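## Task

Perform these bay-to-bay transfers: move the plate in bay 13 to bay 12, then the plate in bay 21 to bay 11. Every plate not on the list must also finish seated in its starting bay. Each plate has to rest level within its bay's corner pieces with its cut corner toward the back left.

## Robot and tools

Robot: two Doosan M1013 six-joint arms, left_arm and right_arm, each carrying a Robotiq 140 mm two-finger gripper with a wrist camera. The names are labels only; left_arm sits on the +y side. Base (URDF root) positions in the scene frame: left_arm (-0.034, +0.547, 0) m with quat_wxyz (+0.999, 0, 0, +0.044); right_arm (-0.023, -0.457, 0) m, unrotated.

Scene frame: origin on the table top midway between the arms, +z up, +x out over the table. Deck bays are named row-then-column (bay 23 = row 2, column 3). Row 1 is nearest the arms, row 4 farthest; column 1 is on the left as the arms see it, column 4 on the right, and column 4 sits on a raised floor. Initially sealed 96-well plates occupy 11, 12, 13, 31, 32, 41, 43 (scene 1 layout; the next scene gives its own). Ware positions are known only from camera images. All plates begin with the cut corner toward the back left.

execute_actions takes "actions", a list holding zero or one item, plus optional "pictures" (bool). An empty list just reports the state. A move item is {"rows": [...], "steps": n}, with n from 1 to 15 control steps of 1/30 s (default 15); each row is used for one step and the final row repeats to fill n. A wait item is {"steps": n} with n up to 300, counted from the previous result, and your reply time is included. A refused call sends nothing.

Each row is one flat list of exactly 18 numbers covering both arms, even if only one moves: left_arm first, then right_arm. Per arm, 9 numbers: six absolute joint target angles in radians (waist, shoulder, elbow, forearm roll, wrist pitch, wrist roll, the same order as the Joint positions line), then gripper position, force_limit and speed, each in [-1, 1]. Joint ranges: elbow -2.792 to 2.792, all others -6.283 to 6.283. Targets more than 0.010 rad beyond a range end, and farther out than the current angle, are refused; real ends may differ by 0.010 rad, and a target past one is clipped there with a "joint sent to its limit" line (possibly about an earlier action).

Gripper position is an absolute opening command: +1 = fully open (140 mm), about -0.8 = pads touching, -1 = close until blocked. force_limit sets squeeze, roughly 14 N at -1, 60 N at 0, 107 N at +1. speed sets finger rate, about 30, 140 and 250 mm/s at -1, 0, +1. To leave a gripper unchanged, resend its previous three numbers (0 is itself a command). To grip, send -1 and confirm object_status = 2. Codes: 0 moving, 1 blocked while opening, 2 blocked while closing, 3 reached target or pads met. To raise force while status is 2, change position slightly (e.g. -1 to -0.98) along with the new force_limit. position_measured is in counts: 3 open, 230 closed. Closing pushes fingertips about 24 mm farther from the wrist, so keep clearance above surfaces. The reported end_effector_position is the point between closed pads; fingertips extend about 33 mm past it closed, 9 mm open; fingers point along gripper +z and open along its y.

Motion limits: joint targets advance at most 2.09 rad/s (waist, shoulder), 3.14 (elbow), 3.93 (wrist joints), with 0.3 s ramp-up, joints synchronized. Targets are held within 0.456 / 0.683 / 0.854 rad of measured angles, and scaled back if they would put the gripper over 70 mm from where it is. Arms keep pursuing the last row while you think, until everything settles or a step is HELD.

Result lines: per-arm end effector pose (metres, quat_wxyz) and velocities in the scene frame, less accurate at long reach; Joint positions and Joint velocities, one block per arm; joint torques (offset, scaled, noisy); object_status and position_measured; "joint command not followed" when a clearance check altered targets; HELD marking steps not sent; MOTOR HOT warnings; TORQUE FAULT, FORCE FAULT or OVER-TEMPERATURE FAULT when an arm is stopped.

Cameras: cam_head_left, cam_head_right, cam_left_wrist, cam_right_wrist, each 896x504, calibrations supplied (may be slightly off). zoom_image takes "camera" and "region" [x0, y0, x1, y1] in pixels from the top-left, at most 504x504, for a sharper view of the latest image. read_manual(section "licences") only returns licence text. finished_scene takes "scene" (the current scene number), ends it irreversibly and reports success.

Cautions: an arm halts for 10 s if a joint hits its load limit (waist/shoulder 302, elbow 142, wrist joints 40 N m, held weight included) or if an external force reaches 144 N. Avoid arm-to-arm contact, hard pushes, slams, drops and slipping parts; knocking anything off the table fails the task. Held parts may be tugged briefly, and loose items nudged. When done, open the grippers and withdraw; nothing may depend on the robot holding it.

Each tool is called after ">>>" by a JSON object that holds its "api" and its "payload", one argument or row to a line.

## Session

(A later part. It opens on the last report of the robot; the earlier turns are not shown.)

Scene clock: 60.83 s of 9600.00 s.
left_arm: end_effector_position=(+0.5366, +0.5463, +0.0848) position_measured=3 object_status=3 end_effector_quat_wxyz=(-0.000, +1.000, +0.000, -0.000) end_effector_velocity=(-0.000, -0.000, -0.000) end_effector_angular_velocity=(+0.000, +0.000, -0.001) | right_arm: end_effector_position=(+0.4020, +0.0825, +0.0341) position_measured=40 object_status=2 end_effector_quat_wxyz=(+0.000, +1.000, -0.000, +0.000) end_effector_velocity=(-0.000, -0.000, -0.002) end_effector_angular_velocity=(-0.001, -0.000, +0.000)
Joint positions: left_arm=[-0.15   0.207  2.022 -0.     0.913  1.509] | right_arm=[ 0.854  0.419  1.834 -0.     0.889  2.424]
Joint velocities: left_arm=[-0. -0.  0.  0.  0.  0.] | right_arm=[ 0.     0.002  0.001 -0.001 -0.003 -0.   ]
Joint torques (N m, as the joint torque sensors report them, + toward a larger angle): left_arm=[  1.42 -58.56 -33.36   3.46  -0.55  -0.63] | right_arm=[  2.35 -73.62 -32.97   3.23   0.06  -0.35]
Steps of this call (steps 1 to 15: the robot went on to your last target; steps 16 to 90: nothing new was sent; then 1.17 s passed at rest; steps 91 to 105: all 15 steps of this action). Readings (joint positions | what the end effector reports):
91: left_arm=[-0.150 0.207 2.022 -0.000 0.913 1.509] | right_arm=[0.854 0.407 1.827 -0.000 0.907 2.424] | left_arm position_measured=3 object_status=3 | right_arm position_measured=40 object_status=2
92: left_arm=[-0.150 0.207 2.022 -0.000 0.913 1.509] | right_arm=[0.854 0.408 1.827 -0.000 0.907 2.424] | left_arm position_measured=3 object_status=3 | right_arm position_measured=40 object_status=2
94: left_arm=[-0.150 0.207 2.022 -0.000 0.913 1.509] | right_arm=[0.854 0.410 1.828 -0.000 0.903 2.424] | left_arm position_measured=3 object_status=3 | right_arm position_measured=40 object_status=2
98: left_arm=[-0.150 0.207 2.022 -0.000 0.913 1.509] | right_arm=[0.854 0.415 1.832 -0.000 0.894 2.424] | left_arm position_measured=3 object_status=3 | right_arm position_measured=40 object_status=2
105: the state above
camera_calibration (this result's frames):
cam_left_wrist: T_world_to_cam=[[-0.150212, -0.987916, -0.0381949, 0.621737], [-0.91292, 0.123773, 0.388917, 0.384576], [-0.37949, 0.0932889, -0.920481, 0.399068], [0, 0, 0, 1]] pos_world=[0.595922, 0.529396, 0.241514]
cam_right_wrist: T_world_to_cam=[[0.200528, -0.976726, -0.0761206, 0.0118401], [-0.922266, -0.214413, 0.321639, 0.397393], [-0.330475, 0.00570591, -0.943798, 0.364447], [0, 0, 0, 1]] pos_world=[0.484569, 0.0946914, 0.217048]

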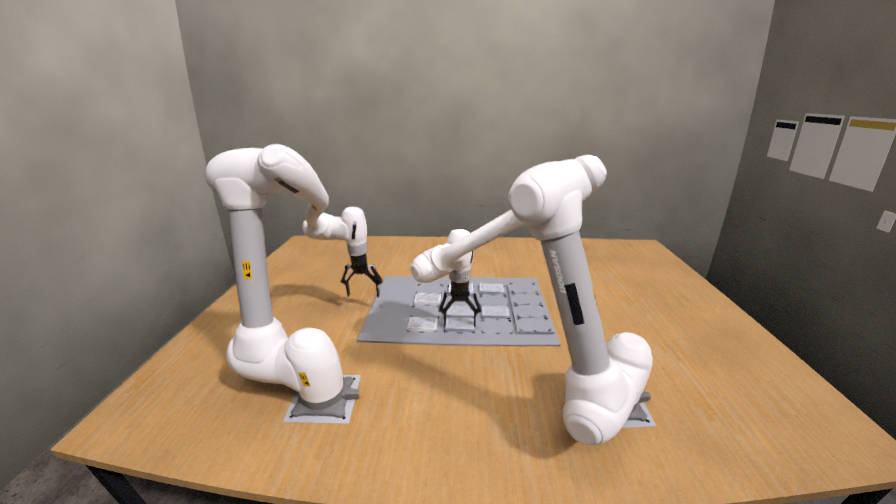

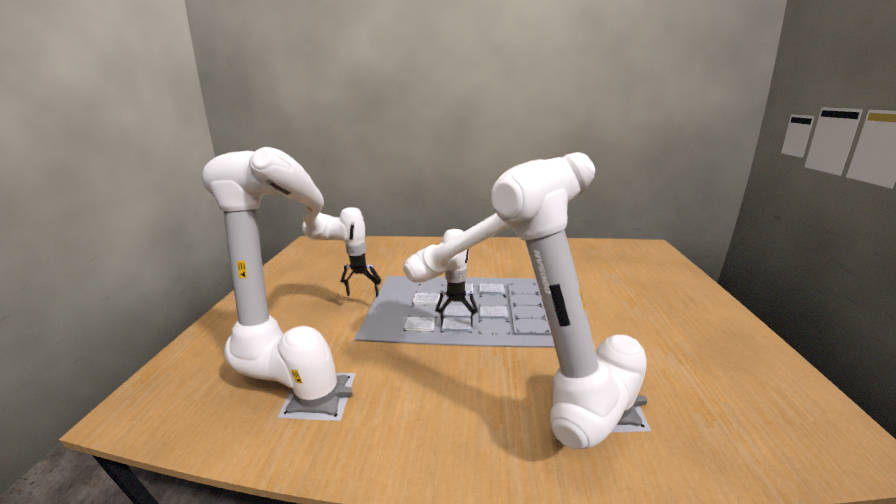

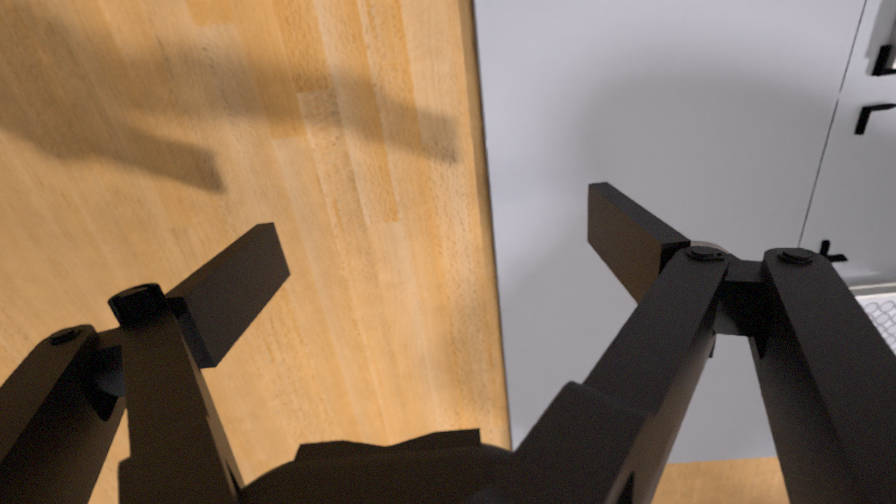

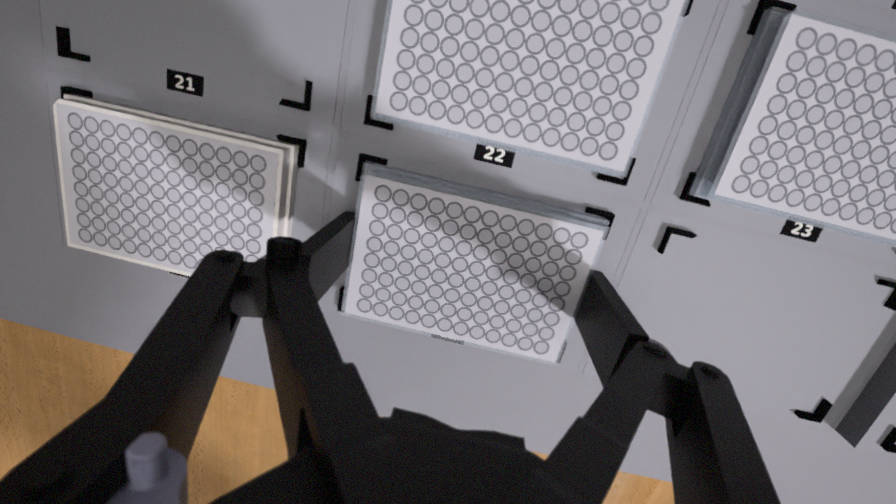

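>>> {"api": "execute_actions", "payload": {
  "actions": [
    {"rows":[[-0.15,0.207,2.022,0,0.9126,1.5088,1,0,-0.5,0.8537,0.4199,1.8347,0,0.887,2.4245,-0.97,0,-0.6]],"steps":10}
  ],
  "pictures": false
}}

Scene clock: 63.30 s of 9600.00 s.
left_arm: end_effector_position=(+0.5366, +0.5463, +0.0848) position_measured=3 object_status=3 end_effector_quat_wxyz=(-0.000, +1.000, +0.000, -0.000) end_effector_velocity=(-0.001, +0.000, -0.000) end_effector_angular_velocity=(+0.000, +0.002, -0.001) | right_arm: end_effector_position=(+0.4020, +0.0825, +0.0330) position_measured=40 object_status=2 end_effector_quat_wxyz=(-0.000, +1.000, -0.000, +0.000) end_effector_velocity=(+0.000, +0.000, +0.001) end_effector_angular_velocity=(+0.002, -0.001, +0.000)
Joint positions: left_arm=[-0.15   0.207  2.022 -0.     0.913  1.509] | right_arm=[ 0.854  0.42   1.835 -0.     0.887  2.425]
Joint velocities: left_arm=[-0.     0.     0.     0.     0.001  0.   ] | right_arm=[ 0.    -0.001  0.     0.    -0.002 -0.   ]
Joint torques (N m, as the joint torque sensors report them, + toward a larger angle): left_arm=[  1.75 -55.77 -33.54   3.06  -0.37  -0.15] | right_arm=[  2.61 -73.65 -31.89   3.06   0.28  -0.29]
Steps of this call (steps 1 to 15: the robot went on to your last target; steps 16 to 64: nothing new was sent; steps 65 to 74: all 10 steps of this action). Readings (joint positions | what the end effector reports):
65: left_arm=[-0.150 0.207 2.022 -0.000 0.913 1.509] | right_arm=[0.854 0.419 1.834 -0.000 0.889 2.424] | left_arm position_measured=3 object_status=3 | right_arm position_measured=40 object_status=2
66: left_arm=[-0.150 0.207 2.022 -0.000 0.913 1.509] | right_arm=[0.854 0.419 1.834 -0.000 0.888 2.425] | left_arm position_measured=3 object_status=3 | right_arm position_measured=40 object_status=2
68: left_arm=[-0.150 0.207 2.022 -0.000 0.913 1.509] | right_arm=[0.854 0.420 1.835 -0.000 0.887 2.424] | left_arm position_measured=3 object_status=3 | right_arm position_measured=40 object_status=2
72: left_arm=[-0.150 0.207 2.022 -0.000 0.913 1.509] | right_arm=[0.854 0.420 1.835 -0.000 0.887 2.425] | left_arm position_measured=3 object_status=3 | right_arm position_measured=40 object_status=2
74: the state above

>>> {"api": "execute_actions", "payload": {
  "actions": [
    {"rows":[[-0.15,0.207,2.022,0,0.9126,1.5088,1,0,-0.5,0.8537,0.4206,1.8351,0,0.8859,2.4245,-0.97,0,-0.6]],"steps":10}
  ],
  "pictures": false
}}

Scene clock: 67.07 s of 9600.00 s.
left_arm: end_effector_position=(+0.5366, +0.5463, +0.0848) position_measured=3 object_status=3 end_effector_quat_wxyz=(-0.000, +1.000, +0.000, -0.000) end_effector_velocity=(+0.000, +0.001, +0.000) end_effector_angular_velocity=(+0.000, -0.000, +0.001) | right_arm: end_effector_position=(+0.4020, +0.0825, +0.0323) position_measured=40 object_status=2 end_effector_quat_wxyz=(-0.000, +1.000, -0.000, -0.000) end_effector_velocity=(+0.000, -0.000, -0.001) end_effector_angular_velocity=(-0.001, +0.001, +0.000)
Joint positions: left_arm=[-0.15   0.207  2.022 -0.     0.913  1.509] | right_arm=[0.854 0.421 1.835 0.    0.886 2.425]
Joint velocities: left_arm=[ 0.001 -0.     0.     0.    -0.    -0.   ] | right_arm=[ 0.     0.002  0.    -0.001 -0.001  0.   ]
Joint torques (N m, as the joint torque sensors report them, + toward a larger angle): left_arm=[  0.67 -59.54 -34.71   3.41  -0.27  -0.66] | right_arm=[  1.84 -73.4  -31.25   2.98   0.28  -0.2 ]
Steps of this call (steps 1 to 15: the robot went on to your last target; steps 16 to 90: nothing new was sent; then 0.43 s passed at rest; steps 91 to 100: all 10 steps of this action). Readings (joint positions | what the end effector reports):
91: left_arm=[-0.150 0.207 2.022 -0.000 0.913 1.509] | right_arm=[0.854 0.420 1.835 0.000 0.887 2.425] | left_arm position_measured=3 object_status=3 | right_arm position_measured=40 object_status=2
92: left_arm=[-0.150 0.207 2.022 -0.000 0.913 1.509] | right_arm=[0.854 0.420 1.835 0.000 0.887 2.425] | left_arm position_measured=3 object_status=3 | right_arm position_measured=40 object_status=2
94: left_arm=[-0.150 0.207 2.022 -0.000 0.913 1.509] | right_arm=[0.854 0.420 1.835 0.000 0.886 2.424] | left_arm position_measured=3 object_status=3 | right_arm position_measured=40 object_status=2
98: left_arm=[-0.150 0.207 2.022 -0.000 0.913 1.509] | right_arm=[0.854 0.421 1.835 0.000 0.886 2.425] | left_arm position_measured=3 object_status=3 | right_arm position_measured=40 object_status=2
100: the state above

Light contact. Release and lift.

>>> {"api": "execute_actions", "payload": {
  "actions": [
    {"rows":[[-0.15,0.207,2.022,0,0.9126,1.5088,1,0,-0.5,0.8537,0.4206,1.8351,0,0.8859,2.4245,1,0,-0.5]],"steps":12}
  ],
  "pictures": false
}}

>>> {"api": "execute_actions", "payload": {
  "actions": [
    {"rows":[[-0.15,0.207,2.022,0,0.9126,1.5088,1,0,-0.5,0.8537,0.3777,1.8054,0,0.9585,2.4245,1,0,-0.5]],"steps":15}
  ]
}}

>>> {"api": "execute_actions", "payload": {
  "actions": [
    {"rows":[[-0.15,0.207,2.022,0,0.9126,1.5088,1,0,-0.5,0.7474,0.4747,1.6552,0,1.0117,2.3182,1,0,-0.5]],"steps":15}
  ],
  "pictures": false
}}

>>> {"api": "execute_actions", "payload": {
  "actions": [
    {"steps":8}
  ]
}}

Scene clock: 70.70 s of 9600.00 s.
left_arm: end_effector_position=(+0.5366, +0.5463, +0.0848) position_measured=3 object_status=3 end_effector_quat_wxyz=(-0.000, +1.000, +0.000, -0.000) end_effector_velocity=(-0.000, +0.000, -0.000) end_effector_angular_velocity=(-0.000, +0.001, -0.000) | right_arm: end_effector_position=(+0.4020, +0.0824, +0.0323) position_measured=3 object_status=0 end_effector_quat_wxyz=(+0.000, +1.000, -0.000, -0.000) end_effector_velocity=(-0.000, -0.000, +0.000) end_effector_angular_velocity=(-0.001, +0.001, +0.000)
Joint positions: left_arm=[-0.15   0.207  2.022 -0.     0.913  1.509] | right_arm=[0.854 0.421 1.835 0.    0.886 2.425]
Joint velocities: left_arm=[ 0.     0.    -0.    -0.     0.001  0.   ] | right_arm=[ 0.    -0.    -0.    -0.     0.002  0.   ]
Joint torques (N m, as the joint torque sensors report them, + toward a larger angle): left_arm=[ -0.13 -58.46 -33.69   3.39  -0.18  -0.61] | right_arm=[  2.4  -73.94 -32.54   3.18   0.03  -0.34]
Steps of this call (steps 1 to 15: the robot went on to your last target; steps 16 to 90: nothing new was sent; then 0.23 s passed at rest; steps 91 to 102: all 12 steps of this action). Readings (joint positions | what the end effector reports):
91: left_arm=[-0.150 0.207 2.022 -0.000 0.913 1.509] | right_arm=[0.854 0.421 1.835 0.000 0.886 2.425] | left_arm position_measured=3 object_status=3 | right_arm position_measured=40 object_status=0
92: left_arm=[-0.150 0.207 2.022 -0.000 0.913 1.509] | right_arm=[0.854 0.421 1.835 0.000 0.886 2.424] | left_arm position_measured=3 object_status=3 | right_arm position_measured=40 object_status=0
94: left_arm=[-0.150 0.207 2.022 -0.000 0.913 1.509] | right_arm=[0.854 0.421 1.835 0.000 0.886 2.425] | left_arm position_measured=3 object_status=3 | right_arm position_measured=29 object_status=0
98: left_arm=[-0.150 0.207 2.022 -0.000 0.913 1.509] | right_arm=[0.854 0.421 1.835 0.000 0.886 2.424] | left_arm position_measured=3 object_status=3 | right_arm position_measured=10 object_status=0
102: the state above

Scene clock: 71.20 s of 9600.00 s.
left_arm: end_effector_position=(+0.5366, +0.5463, +0.0848) position_measured=3 object_status=3 end_effector_quat_wxyz=(-0.000, +1.000, +0.000, -0.000) end_effector_velocity=(+0.000, -0.000, -0.000) end_effector_angular_velocity=(-0.000, -0.000, -0.000) | right_arm: end_effector_position=(+0.4020, +0.0824, +0.0748) position_measured=3 object_status=3 end_effector_quat_wxyz=(+0.000, +1.000, -0.000, -0.000) end_effector_velocity=(-0.000, -0.000, +0.002) end_effector_angular_velocity=(-0.001, +0.000, -0.000)
Joint positions: left_arm=[-0.15   0.207  2.022 -0.     0.913  1.509] | right_arm=[ 0.854  0.378  1.806 -0.     0.958  2.425]
Joint velocities: left_arm=[-0.  0.  0. -0. -0.  0.] | right_arm=[-0.    -0.002 -0.001 -0.     0.003 -0.   ]
Joint torques (N m, as the joint torque sensors report them, + toward a larger angle): left_arm=[  1.34 -59.21 -33.48   3.55  -0.34  -0.56] | right_arm=[  2.26 -70.26 -34.5    3.39   0.14  -0.28]
Steps of this call (steps 1 to 15: all 15 steps of this action). Readings (joint positions | what the end effector reports):
1: left_arm=[-0.150 0.207 2.022 -0.000 0.913 1.509] | right_arm=[0.854 0.420 1.835 0.000 0.886 2.425] | left_arm position_measured=3 object_status=3 | right_arm position_measured=3 object_status=0
2: left_arm=[-0.150 0.207 2.022 -0.000 0.913 1.509] | right_arm=[0.854 0.417 1.833 -0.000 0.894 2.425] | left_arm position_measured=3 object_status=3 | right_arm position_measured=3 object_status=0
4: left_arm=[-0.150 0.207 2.022 -0.000 0.913 1.509] | right_arm=[0.854 0.395 1.817 -0.000 0.929 2.424] | left_arm position_measured=3 object_status=3 | right_arm position_measured=3 object_status=3
8: left_arm=[-0.150 0.207 2.022 -0.000 0.913 1.509] | right_arm=[0.854 0.380 1.807 -0.000 0.955 2.424] | left_arm position_measured=3 object_status=3 | right_arm position_measured=3 object_status=3
15: the state above
camera_calibration (this result's frames):
cam_left_wrist: T_world_to_cam=[[-0.150212, -0.987916, -0.0381948, 0.621737], [-0.91292, 0.123773, 0.388918, 0.384575], [-0.37949, 0.0932889, -0.92048, 0.399068], [0, 0, 0, 1]] pos_world=[0.595922, 0.529395, 0.241513]
cam_right_wrist: T_world_to_cam=[[0.200519, -0.976734, -0.0760417, 0.0149053], [-0.922237, -0.21438, 0.321746, 0.384244], [-0.330562, 0.00561226, -0.943768, 0.402869], [0, 0, 0, 1]] pos_world=[0.484548, 0.0946717, 0.25772]

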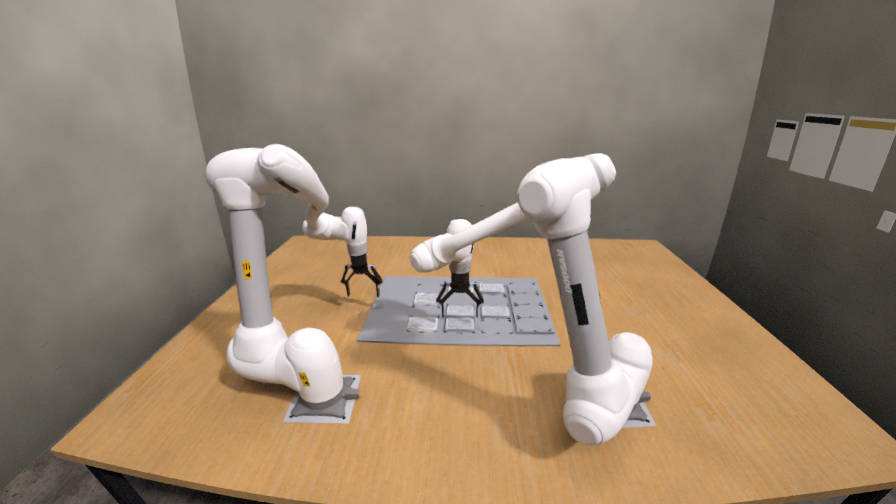

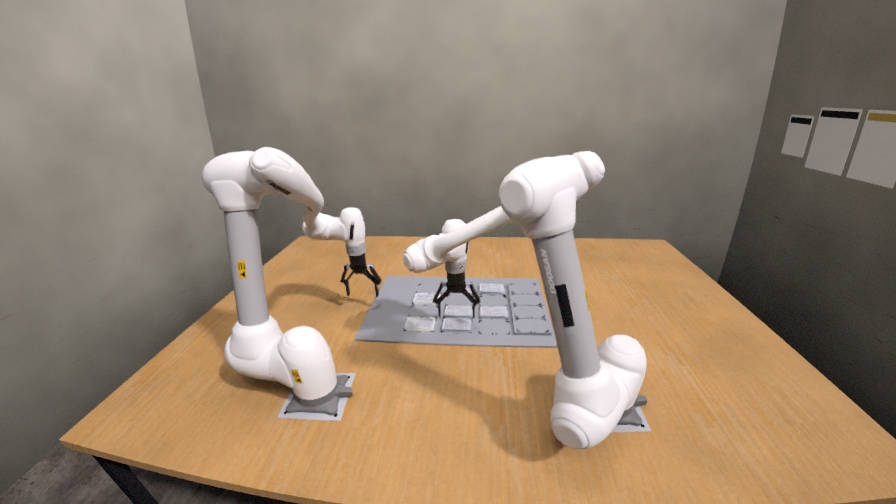

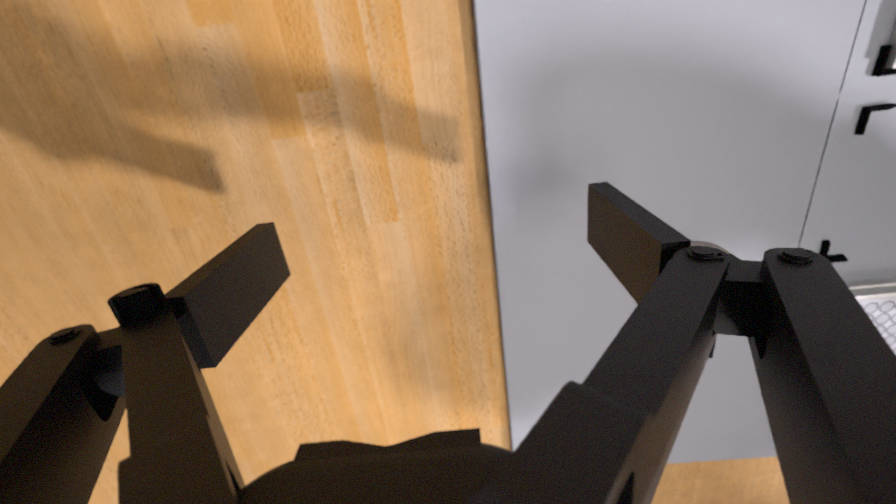

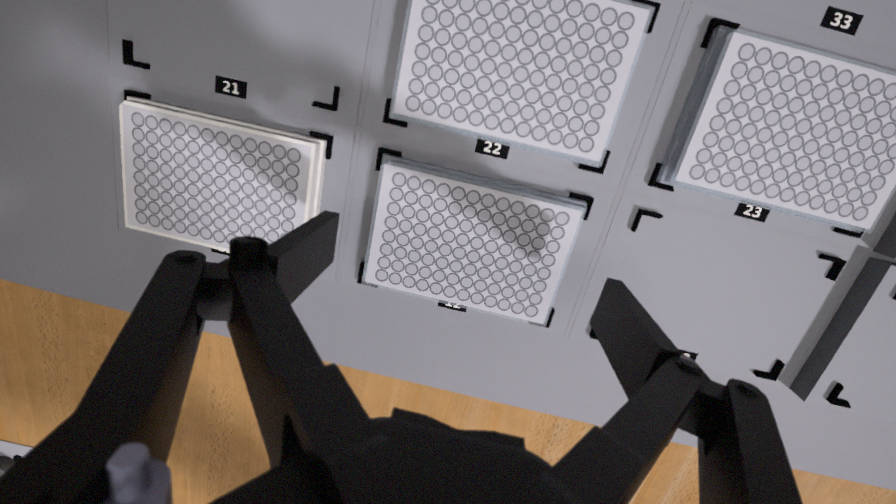

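Scene clock: 71.70 s of 9600.00 s.
left_arm: end_effector_position=(+0.5366, +0.5463, +0.0848) position_measured=3 object_status=3 end_effector_quat_wxyz=(-0.000, +1.000, +0.000, -0.000) end_effector_velocity=(-0.000, +0.000, +0.000) end_effector_angular_velocity=(-0.000, -0.000, +0.001) | right_arm: end_effector_position=(+0.5084, +0.0828, +0.0750) position_measured=3 object_status=3 end_effector_quat_wxyz=(-0.000, +1.000, +0.000, +0.000) end_effector_velocity=(+0.008, -0.000, +0.000) end_effector_angular_velocity=(+0.001, -0.001, +0.000)
Joint positions: left_arm=[-0.15   0.207  2.022 -0.     0.913  1.509] | right_arm=[0.748 0.474 1.656 0.    1.011 2.319]
Joint velocities: left_arm=[ 0.001 -0.001 -0.    -0.     0.     0.   ] | right_arm=[-0.008  0.006 -0.011  0.     0.004 -0.008]
Joint torques (N m, as the joint torque sensors report them, + toward a larger angle): left_arm=[  0.35 -57.65 -33.85   3.23  -0.42  -0.79] | right_arm=[  4.75 -80.56 -35.16   3.72  -0.14   0.16]
Steps of this call (steps 1 to 15: all 15 steps of this action). Readings (joint positions | what the end effector reports):
1: left_arm=[-0.150 0.207 2.022 -0.000 0.913 1.509] | right_arm=[0.854 0.378 1.805 -0.000 0.959 2.425] | left_arm position_measured=3 object_status=3 | right_arm position_measured=3 object_status=3
2: left_arm=[-0.150 0.207 2.022 -0.000 0.913 1.509] | right_arm=[0.850 0.382 1.799 -0.000 0.961 2.421] | left_arm position_measured=3 object_status=3 | right_arm position_measured=3 object_status=3
4: left_arm=[-0.150 0.207 2.022 -0.000 0.913 1.509] | right_arm=[0.821 0.408 1.758 0.000 0.975 2.392] | left_arm position_measured=3 object_status=3 | right_arm position_measured=3 object_status=3
8: left_arm=[-0.150 0.207 2.022 -0.000 0.913 1.509] | right_arm=[0.766 0.458 1.681 0.000 1.002 2.337] | left_arm position_measured=3 object_status=3 | right_arm position_measured=3 object_status=3
15: the state above

Scene clock: 71.97 s of 9600.00 s.
left_arm: end_effector_position=(+0.5366, +0.5463, +0.0848) position_measured=3 object_status=3 end_effector_quat_wxyz=(-0.000, +1.000, +0.000, -0.000) end_effector_velocity=(-0.001, +0.000, -0.000) end_effector_angular_velocity=(+0.000, +0.002, +0.001) | right_arm: end_effector_position=(+0.5090, +0.0827, +0.0749) position_measured=3 object_status=3 end_effector_quat_wxyz=(-0.000, +1.000, -0.000, -0.000) end_effector_velocity=(+0.000, +0.000, -0.000) end_effector_angular_velocity=(-0.000, -0.000, +0.000)
Joint positions: left_arm=[-0.15   0.207  2.022 -0.     0.913  1.509] | right_arm=[0.747 0.475 1.655 0.    1.012 2.318]
Joint velocities: left_arm=[ 0.001  0.001 -0.     0.     0.001 -0.   ] | right_arm=[-0.  0. -0. -0.  0. -0.]
Joint torques (N m, as the joint torque sensors report them, + toward a larger angle): left_arm=[  1.85 -58.36 -33.85   3.33  -0.35  -0.56] | right_arm=[  2.6  -82.08 -35.78   3.56  -0.02  -0.15]
Steps of this call (steps 1 to 8: the robot went on to your last target). Readings (joint positions | what the end effector reports):
1: left_arm=[-0.150 0.207 2.022 -0.000 0.913 1.509] | right_arm=[0.748 0.474 1.656 0.000 1.012 2.319] | left_arm position_measured=3 object_status=3 | right_arm position_measured=3 object_status=3
2: left_arm=[-0.150 0.207 2.022 -0.000 0.913 1.509] | right_arm=[0.748 0.474 1.656 0.000 1.012 2.318] | left_arm position_measured=3 object_status=3 | right_arm position_measured=3 object_status=3
4: left_arm=[-0.150 0.207 2.022 -0.000 0.913 1.509] | right_arm=[0.748 0.475 1.655 0.000 1.012 2.318] | left_arm position_measured=3 object_status=3 | right_arm position_measured=3 object_status=3
8: the state above
camera_calibration (this result's frames):
cam_left_wrist: T_world_to_cam=[[-0.150212, -0.987916, -0.0381949, 0.621737], [-0.91292, 0.123773, 0.388917, 0.384576], [-0.37949, 0.093289, -0.920481, 0.399068], [0, 0, 0, 1]] pos_world=[0.595922, 0.529396, 0.241514]
cam_right_wrist: T_world_to_cam=[[0.200551, -0.976718, -0.0761633, -0.00626131], [-0.922259, -0.21445, 0.321637, 0.483004], [-0.330482, 0.00573757, -0.943795, 0.438335], [0, 0, 0, 1]] pos_world=[0.591572, 0.0949496, 0.257869]

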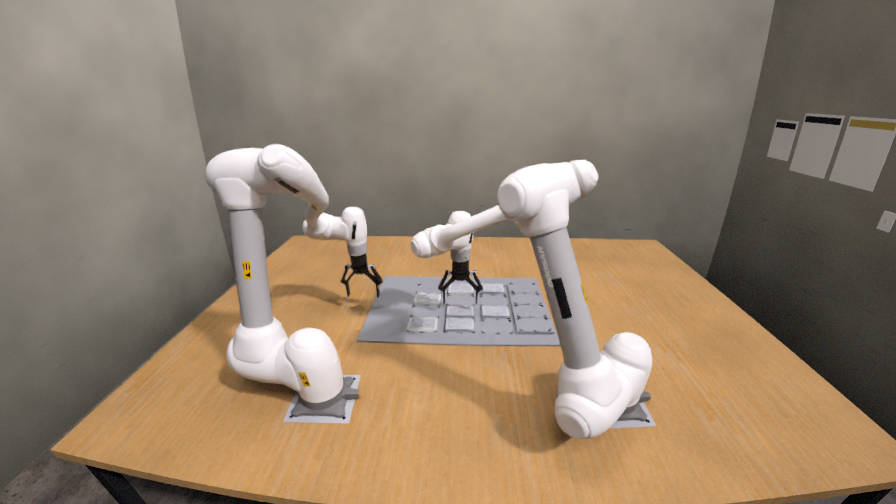

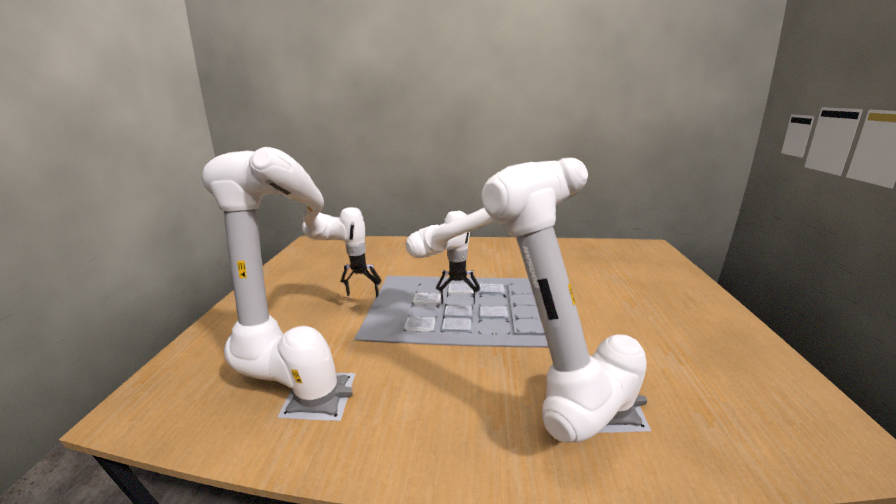

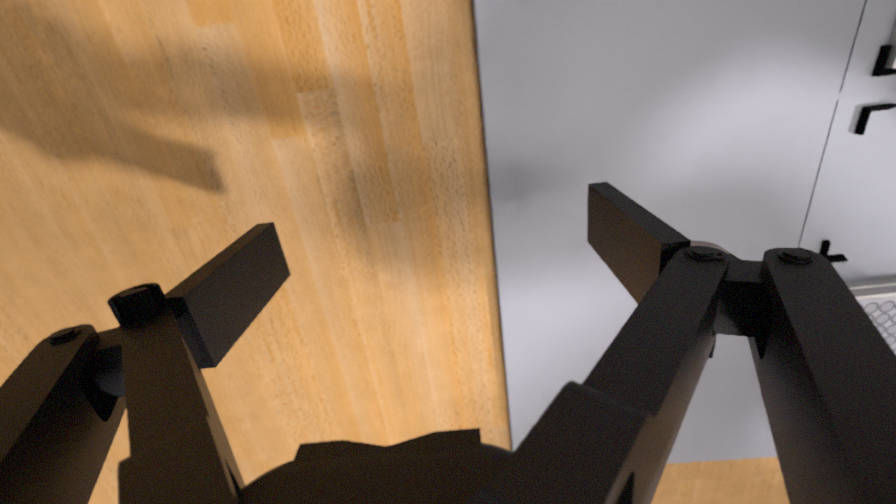

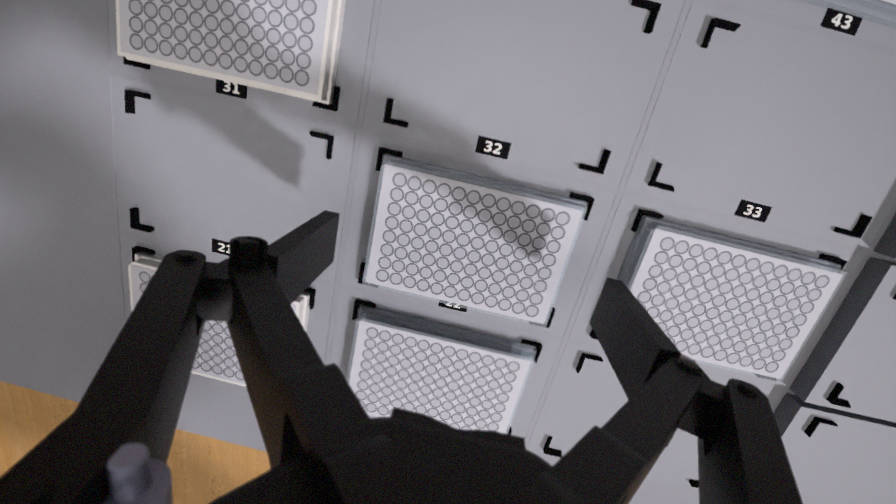

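>>> {"api": "zoom_image", "payload": {
  "camera": "cam_right_wrist",
  "region": [340, 130, 620, 370]
}}

>>> {"api": "execute_actions", "payload": {
  "actions": [
    {"rows":[[-0.15,0.207,2.022,0,0.9126,1.5088,1,0,-0.5,0.4265,0.5831,1.4766,0,1.0819,1.9973,1,0,-0.5]],"steps":15}
  ],
  "pictures": false
}}

>>> {"api": "execute_actions", "payload": {
  "actions": [
    {"steps":18}
  ]
}}

>>> {"api": "zoom_image", "payload": {
  "camera": "cam_right_wrist",
  "region": [340, 130, 620, 370]
}}

Region (340, 130, 620, 370) of cam_right_wrist's 896x504 image, scaled by 1.800, with more detail than that image has; it fills the top 432 rows of this view, and the rest is white.

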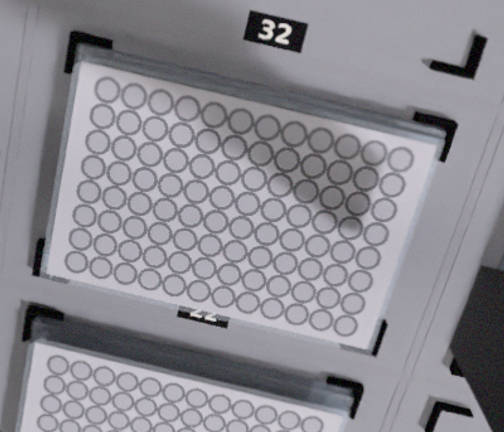

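Scene clock: 74.57 s of 9600.00 s.
left_arm: end_effector_position=(+0.5366, +0.5463, +0.0848) position_measured=3 object_status=3 end_effector_quat_wxyz=(-0.000, +1.000, +0.000, -0.000) end_effector_velocity=(+0.000, +0.000, -0.000) end_effector_angular_velocity=(-0.000, -0.001, +0.000) | right_arm: end_effector_position=(+0.6631, -0.0214, +0.0755) position_measured=3 object_status=3 end_effector_quat_wxyz=(+0.000, +1.000, -0.000, -0.000) end_effector_velocity=(+0.314, -0.277, -0.001) end_effector_angular_velocity=(+0.001, +0.001, -0.002)
Joint positions: left_arm=[-0.15   0.207  2.022 -0.     0.913  1.509] | right_arm=[ 0.524  0.55   1.531 -0.     1.061  2.095]
Joint velocities: left_arm=[ 0.     0.     0.    -0.    -0.001  0.   ] | right_arm=[-0.489  0.165 -0.272  0.001  0.107 -0.488]
Joint torques (N m, as the joint torque sensors report them, + toward a larger angle): left_arm=[  0.79 -59.66 -33.32   3.17  -0.72  -0.67] | right_arm=[  0.66 -90.61 -36.4    3.63   0.13  -0.49]
Steps of this call (steps 1 to 15: the robot went on to your last target; steps 16 to 63: nothing new was sent; steps 64 to 78: all 15 steps of this action). Readings (joint positions | what the end effector reports):
64: left_arm=[-0.150 0.207 2.022 -0.000 0.913 1.509] | right_arm=[0.747 0.475 1.655 -0.000 1.012 2.318] | left_arm position_measured=3 object_status=3 | right_arm position_measured=3 object_status=3
65: left_arm=[-0.150 0.207 2.022 -0.000 0.913 1.509] | right_arm=[0.743 0.476 1.653 -0.000 1.013 2.313] | left_arm position_measured=3 object_status=3 | right_arm position_measured=3 object_status=3
67: left_arm=[-0.150 0.207 2.022 -0.000 0.913 1.509] | right_arm=[0.713 0.486 1.636 -0.000 1.019 2.283] | left_arm position_measured=3 object_status=3 | right_arm position_measured=3 object_status=3
71: left_arm=[-0.150 0.207 2.022 -0.000 0.913 1.509] | right_arm=[0.641 0.511 1.596 -0.000 1.035 2.212] | left_arm position_measured=3 object_status=3 | right_arm position_measured=3 object_status=3
78: the state above

Scene clock: 75.17 s of 9600.00 s.
left_arm: end_effector_position=(+0.5366, +0.5463, +0.0848) position_measured=3 object_status=3 end_effector_quat_wxyz=(-0.000, +1.000, +0.000, -0.000) end_effector_velocity=(-0.000, +0.001, -0.000) end_effector_angular_velocity=(+0.000, +0.000, +0.001) | right_arm: end_effector_position=(+0.7229, -0.0805, +0.0750) position_measured=3 object_status=3 end_effector_quat_wxyz=(+0.000, +1.000, +0.000, +0.000) end_effector_velocity=(+0.001, -0.000, +0.001) end_effector_angular_velocity=(+0.000, -0.002, +0.000)
Joint positions: left_arm=[-0.15   0.207  2.022 -0.     0.913  1.509] | right_arm=[ 0.427  0.583  1.477 -0.     1.082  1.997]
Joint velocities: left_arm=[ 0.001  0.     0.     0.    -0.    -0.   ] | right_arm=[-0.001 -0.001 -0.    -0.001 -0.001 -0.001]
Joint torques (N m, as the joint torque sensors report them, + toward a larger angle): left_arm=[  1.32 -59.89 -34.61   3.08  -0.46  -0.22] | right_arm=[  2.49 -92.89 -36.82   3.66  -0.05  -0.22]
Steps of this call (steps 1 to 18: the robot went on to your last target). Readings (joint positions | what the end effector reports):
1: left_arm=[-0.150 0.207 2.022 -0.000 0.913 1.509] | right_arm=[0.507 0.556 1.522 -0.000 1.064 2.078] | left_arm position_measured=3 object_status=3 | right_arm position_measured=3 object_status=3
2: left_arm=[-0.150 0.207 2.022 -0.000 0.913 1.509] | right_arm=[0.491 0.561 1.512 -0.000 1.068 2.062] | left_arm position_measured=3 object_status=3 | right_arm position_measured=3 object_status=3
4: left_arm=[-0.150 0.207 2.022 -0.000 0.913 1.509] | right_arm=[0.459 0.572 1.495 -0.000 1.075 2.030] | left_arm position_measured=3 object_status=3 | right_arm position_measured=3 object_status=3
8: left_arm=[-0.150 0.207 2.022 -0.000 0.913 1.509] | right_arm=[0.430 0.582 1.479 -0.000 1.081 2.001] | left_arm position_measured=3 object_status=3 | right_arm position_measured=3 object_status=3
18: the state above
camera_calibration (this result's frames):
cam_left_wrist: T_world_to_cam=[[-0.150212, -0.987916, -0.0381949, 0.621737], [-0.91292, 0.123773, 0.388918, 0.384575], [-0.37949, 0.0932889, -0.92048, 0.399068], [0, 0, 0, 1]] pos_world=[0.595922, 0.529396, 0.241513]
cam_right_wrist: T_world_to_cam=[[0.200597, -0.976712, -0.0761188, -0.208592], [-0.922254, -0.214479, 0.321631, 0.645205], [-0.330467, 0.00568258, -0.9438, 0.509992], [0, 0, 0, 1]] pos_world=[0.805422, -0.0682503, 0.257935]

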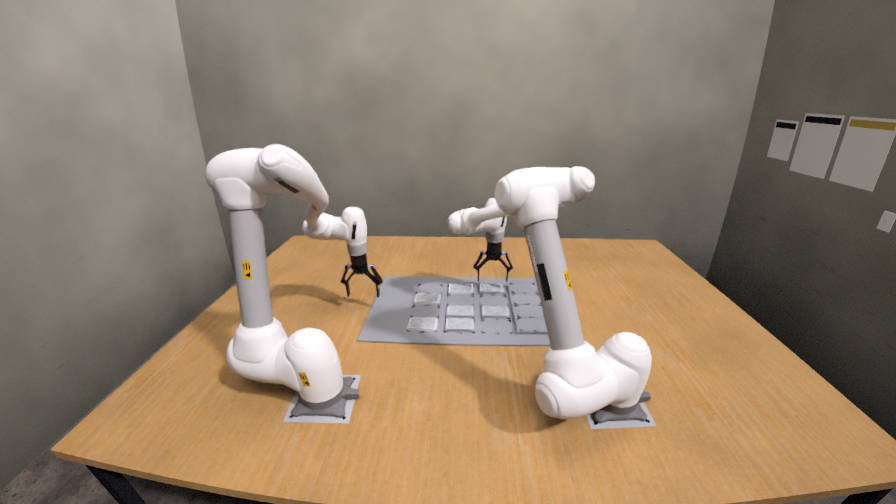

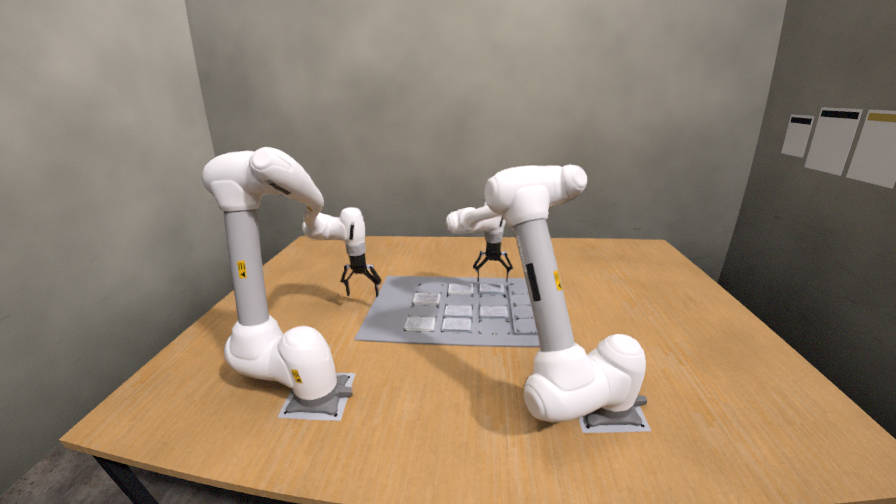

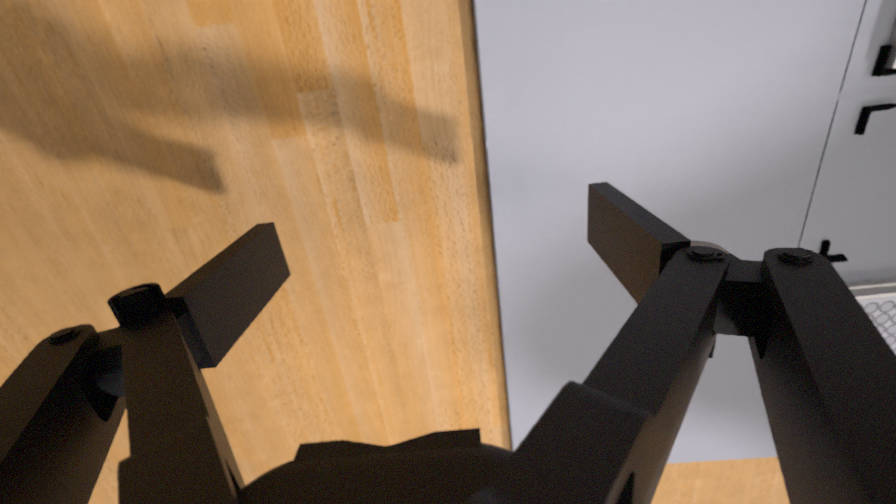

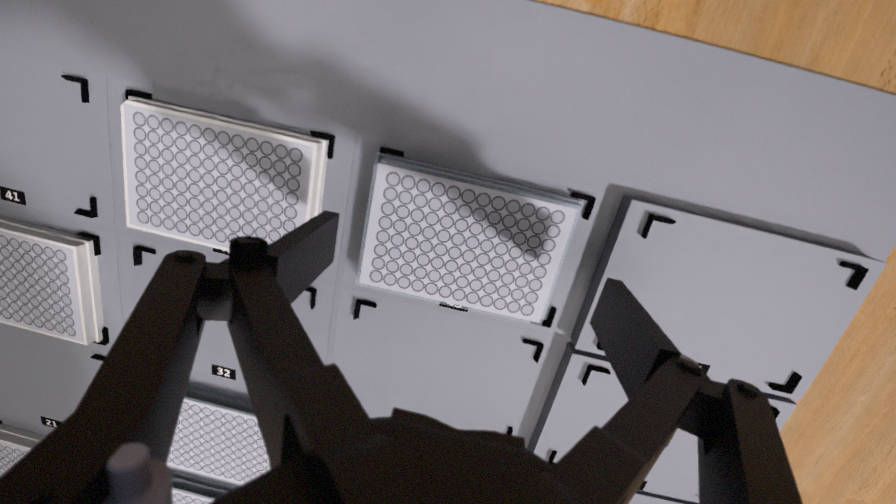

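Region (340, 130, 620, 370) of cam_right_wrist's 896x504 image, scaled by 1.800, with more detail than that image has; it fills the top 432 rows of this view, and the rest is white.

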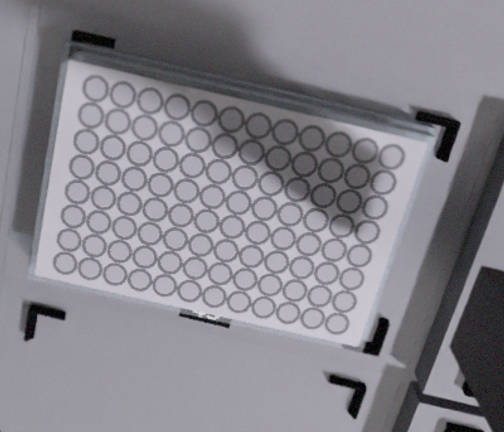

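>>> {"api": "execute_actions", "payload": {
  "actions": [
    {"rows":[[-0.15,0.207,2.022,0,0.9126,1.5088,1,0,-0.5,0.4299,0.6069,1.4968,0,1.0379,2.0007,1,0,-0.5]],"steps":15}
  ]
}}

Scene clock: 83.00 s of 9600.00 s.
left_arm: end_effector_position=(+0.5366, +0.5463, +0.0848) position_measured=3 object_status=3 end_effector_quat_wxyz=(-0.000, +1.000, +0.000, -0.000) end_effector_velocity=(-0.000, -0.000, +0.000) end_effector_angular_velocity=(-0.000, +0.001, -0.001) | right_arm: end_effector_position=(+0.7219, -0.0780, +0.0454) position_measured=3 object_status=3 end_effector_quat_wxyz=(-0.000, +1.000, -0.000, +0.000) end_effector_velocity=(-0.001, +0.000, -0.001) end_effector_angular_velocity=(-0.000, +0.001, +0.000)
Joint positions: left_arm=[-0.15   0.207  2.022 -0.     0.913  1.509] | right_arm=[0.43  0.607 1.497 0.    1.038 2.001]
Joint velocities: left_arm=[-0.     0.    -0.    -0.     0.001  0.001] | right_arm=[ 0.     0.001  0.001 -0.    -0.     0.   ]
Joint torques (N m, as the joint torque sensors report them, + toward a larger angle): left_arm=[ -1.24 -56.5  -34.38   3.4   -0.48  -0.5 ] | right_arm=[  1.4  -93.73 -35.63   3.73   0.24  -0.24]
Steps of this call (steps 1 to 15: the robot went on to your last target; steps 16 to 90: nothing new was sent; then 4.33 s passed at rest; steps 91 to 105: all 15 steps of this action). Readings (joint positions | what the end effector reports):
91: left_arm=[-0.150 0.207 2.022 -0.000 0.913 1.509] | right_arm=[0.426 0.583 1.477 0.000 1.082 1.997] | left_arm position_measured=3 object_status=3 | right_arm position_measured=3 object_status=3
92: left_arm=[-0.150 0.207 2.022 -0.000 0.913 1.509] | right_arm=[0.427 0.587 1.479 0.000 1.074 1.997] | left_arm position_measured=3 object_status=3 | right_arm position_measured=3 object_status=3
94: left_arm=[-0.150 0.207 2.022 -0.000 0.913 1.509] | right_arm=[0.428 0.599 1.490 0.000 1.053 1.999] | left_arm position_measured=3 object_status=3 | right_arm position_measured=3 object_status=3
98: left_arm=[-0.150 0.207 2.022 -0.000 0.913 1.509] | right_arm=[0.429 0.606 1.496 0.000 1.040 2.000] | left_arm position_measured=3 object_status=3 | right_arm position_measured=3 object_status=3
105: the state above
camera_calibration (this result's frames):
cam_left_wrist: T_world_to_cam=[[-0.150212, -0.987916, -0.038195, 0.621737], [-0.91292, 0.123773, 0.388917, 0.384575], [-0.37949, 0.093289, -0.920481, 0.399068], [0, 0, 0, 1]] pos_world=[0.595922, 0.529396, 0.241514]
cam_right_wrist: T_world_to_cam=[[0.200474, -0.976736, -0.0761342, -0.20814], [-0.922289, -0.214367, 0.321606, 0.654381], [-0.330445, 0.0057442, -0.943808, 0.481664], [0, 0, 0, 1]] pos_world=[0.804418, -0.0657872, 0.228299]

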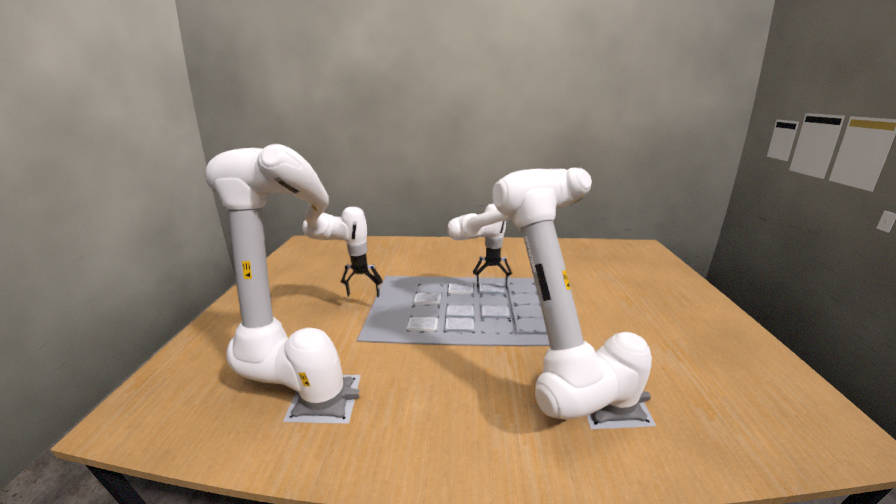

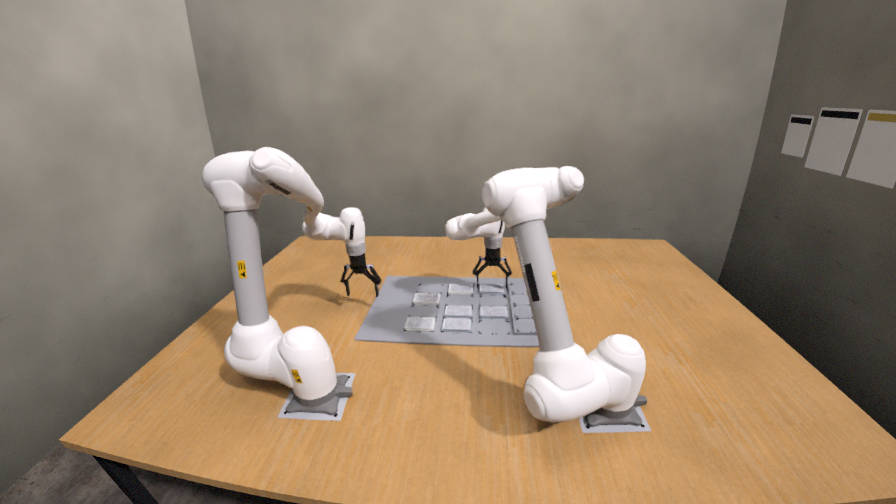

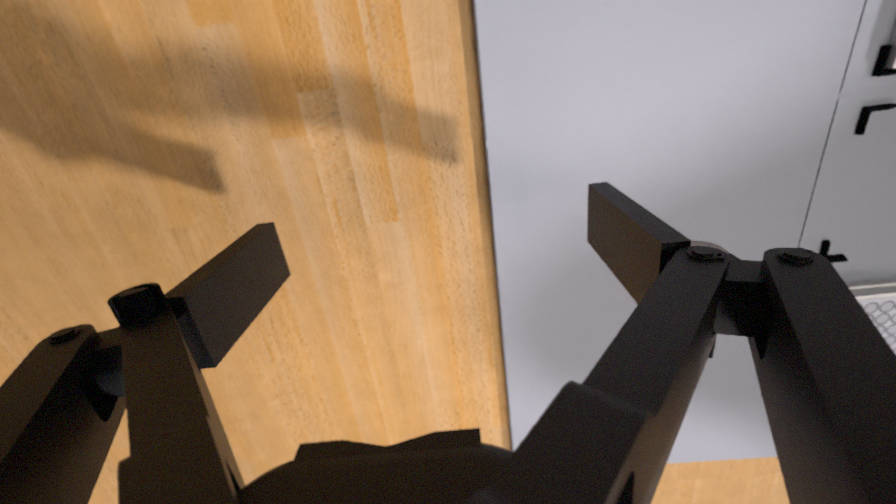

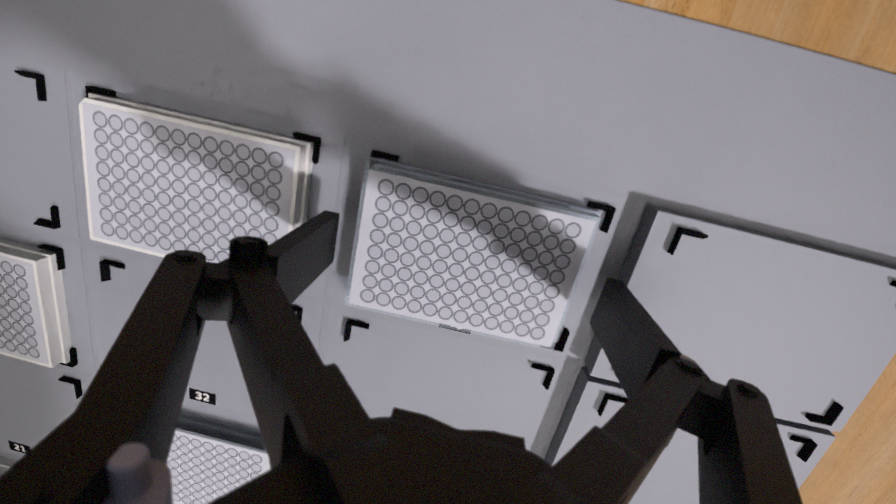

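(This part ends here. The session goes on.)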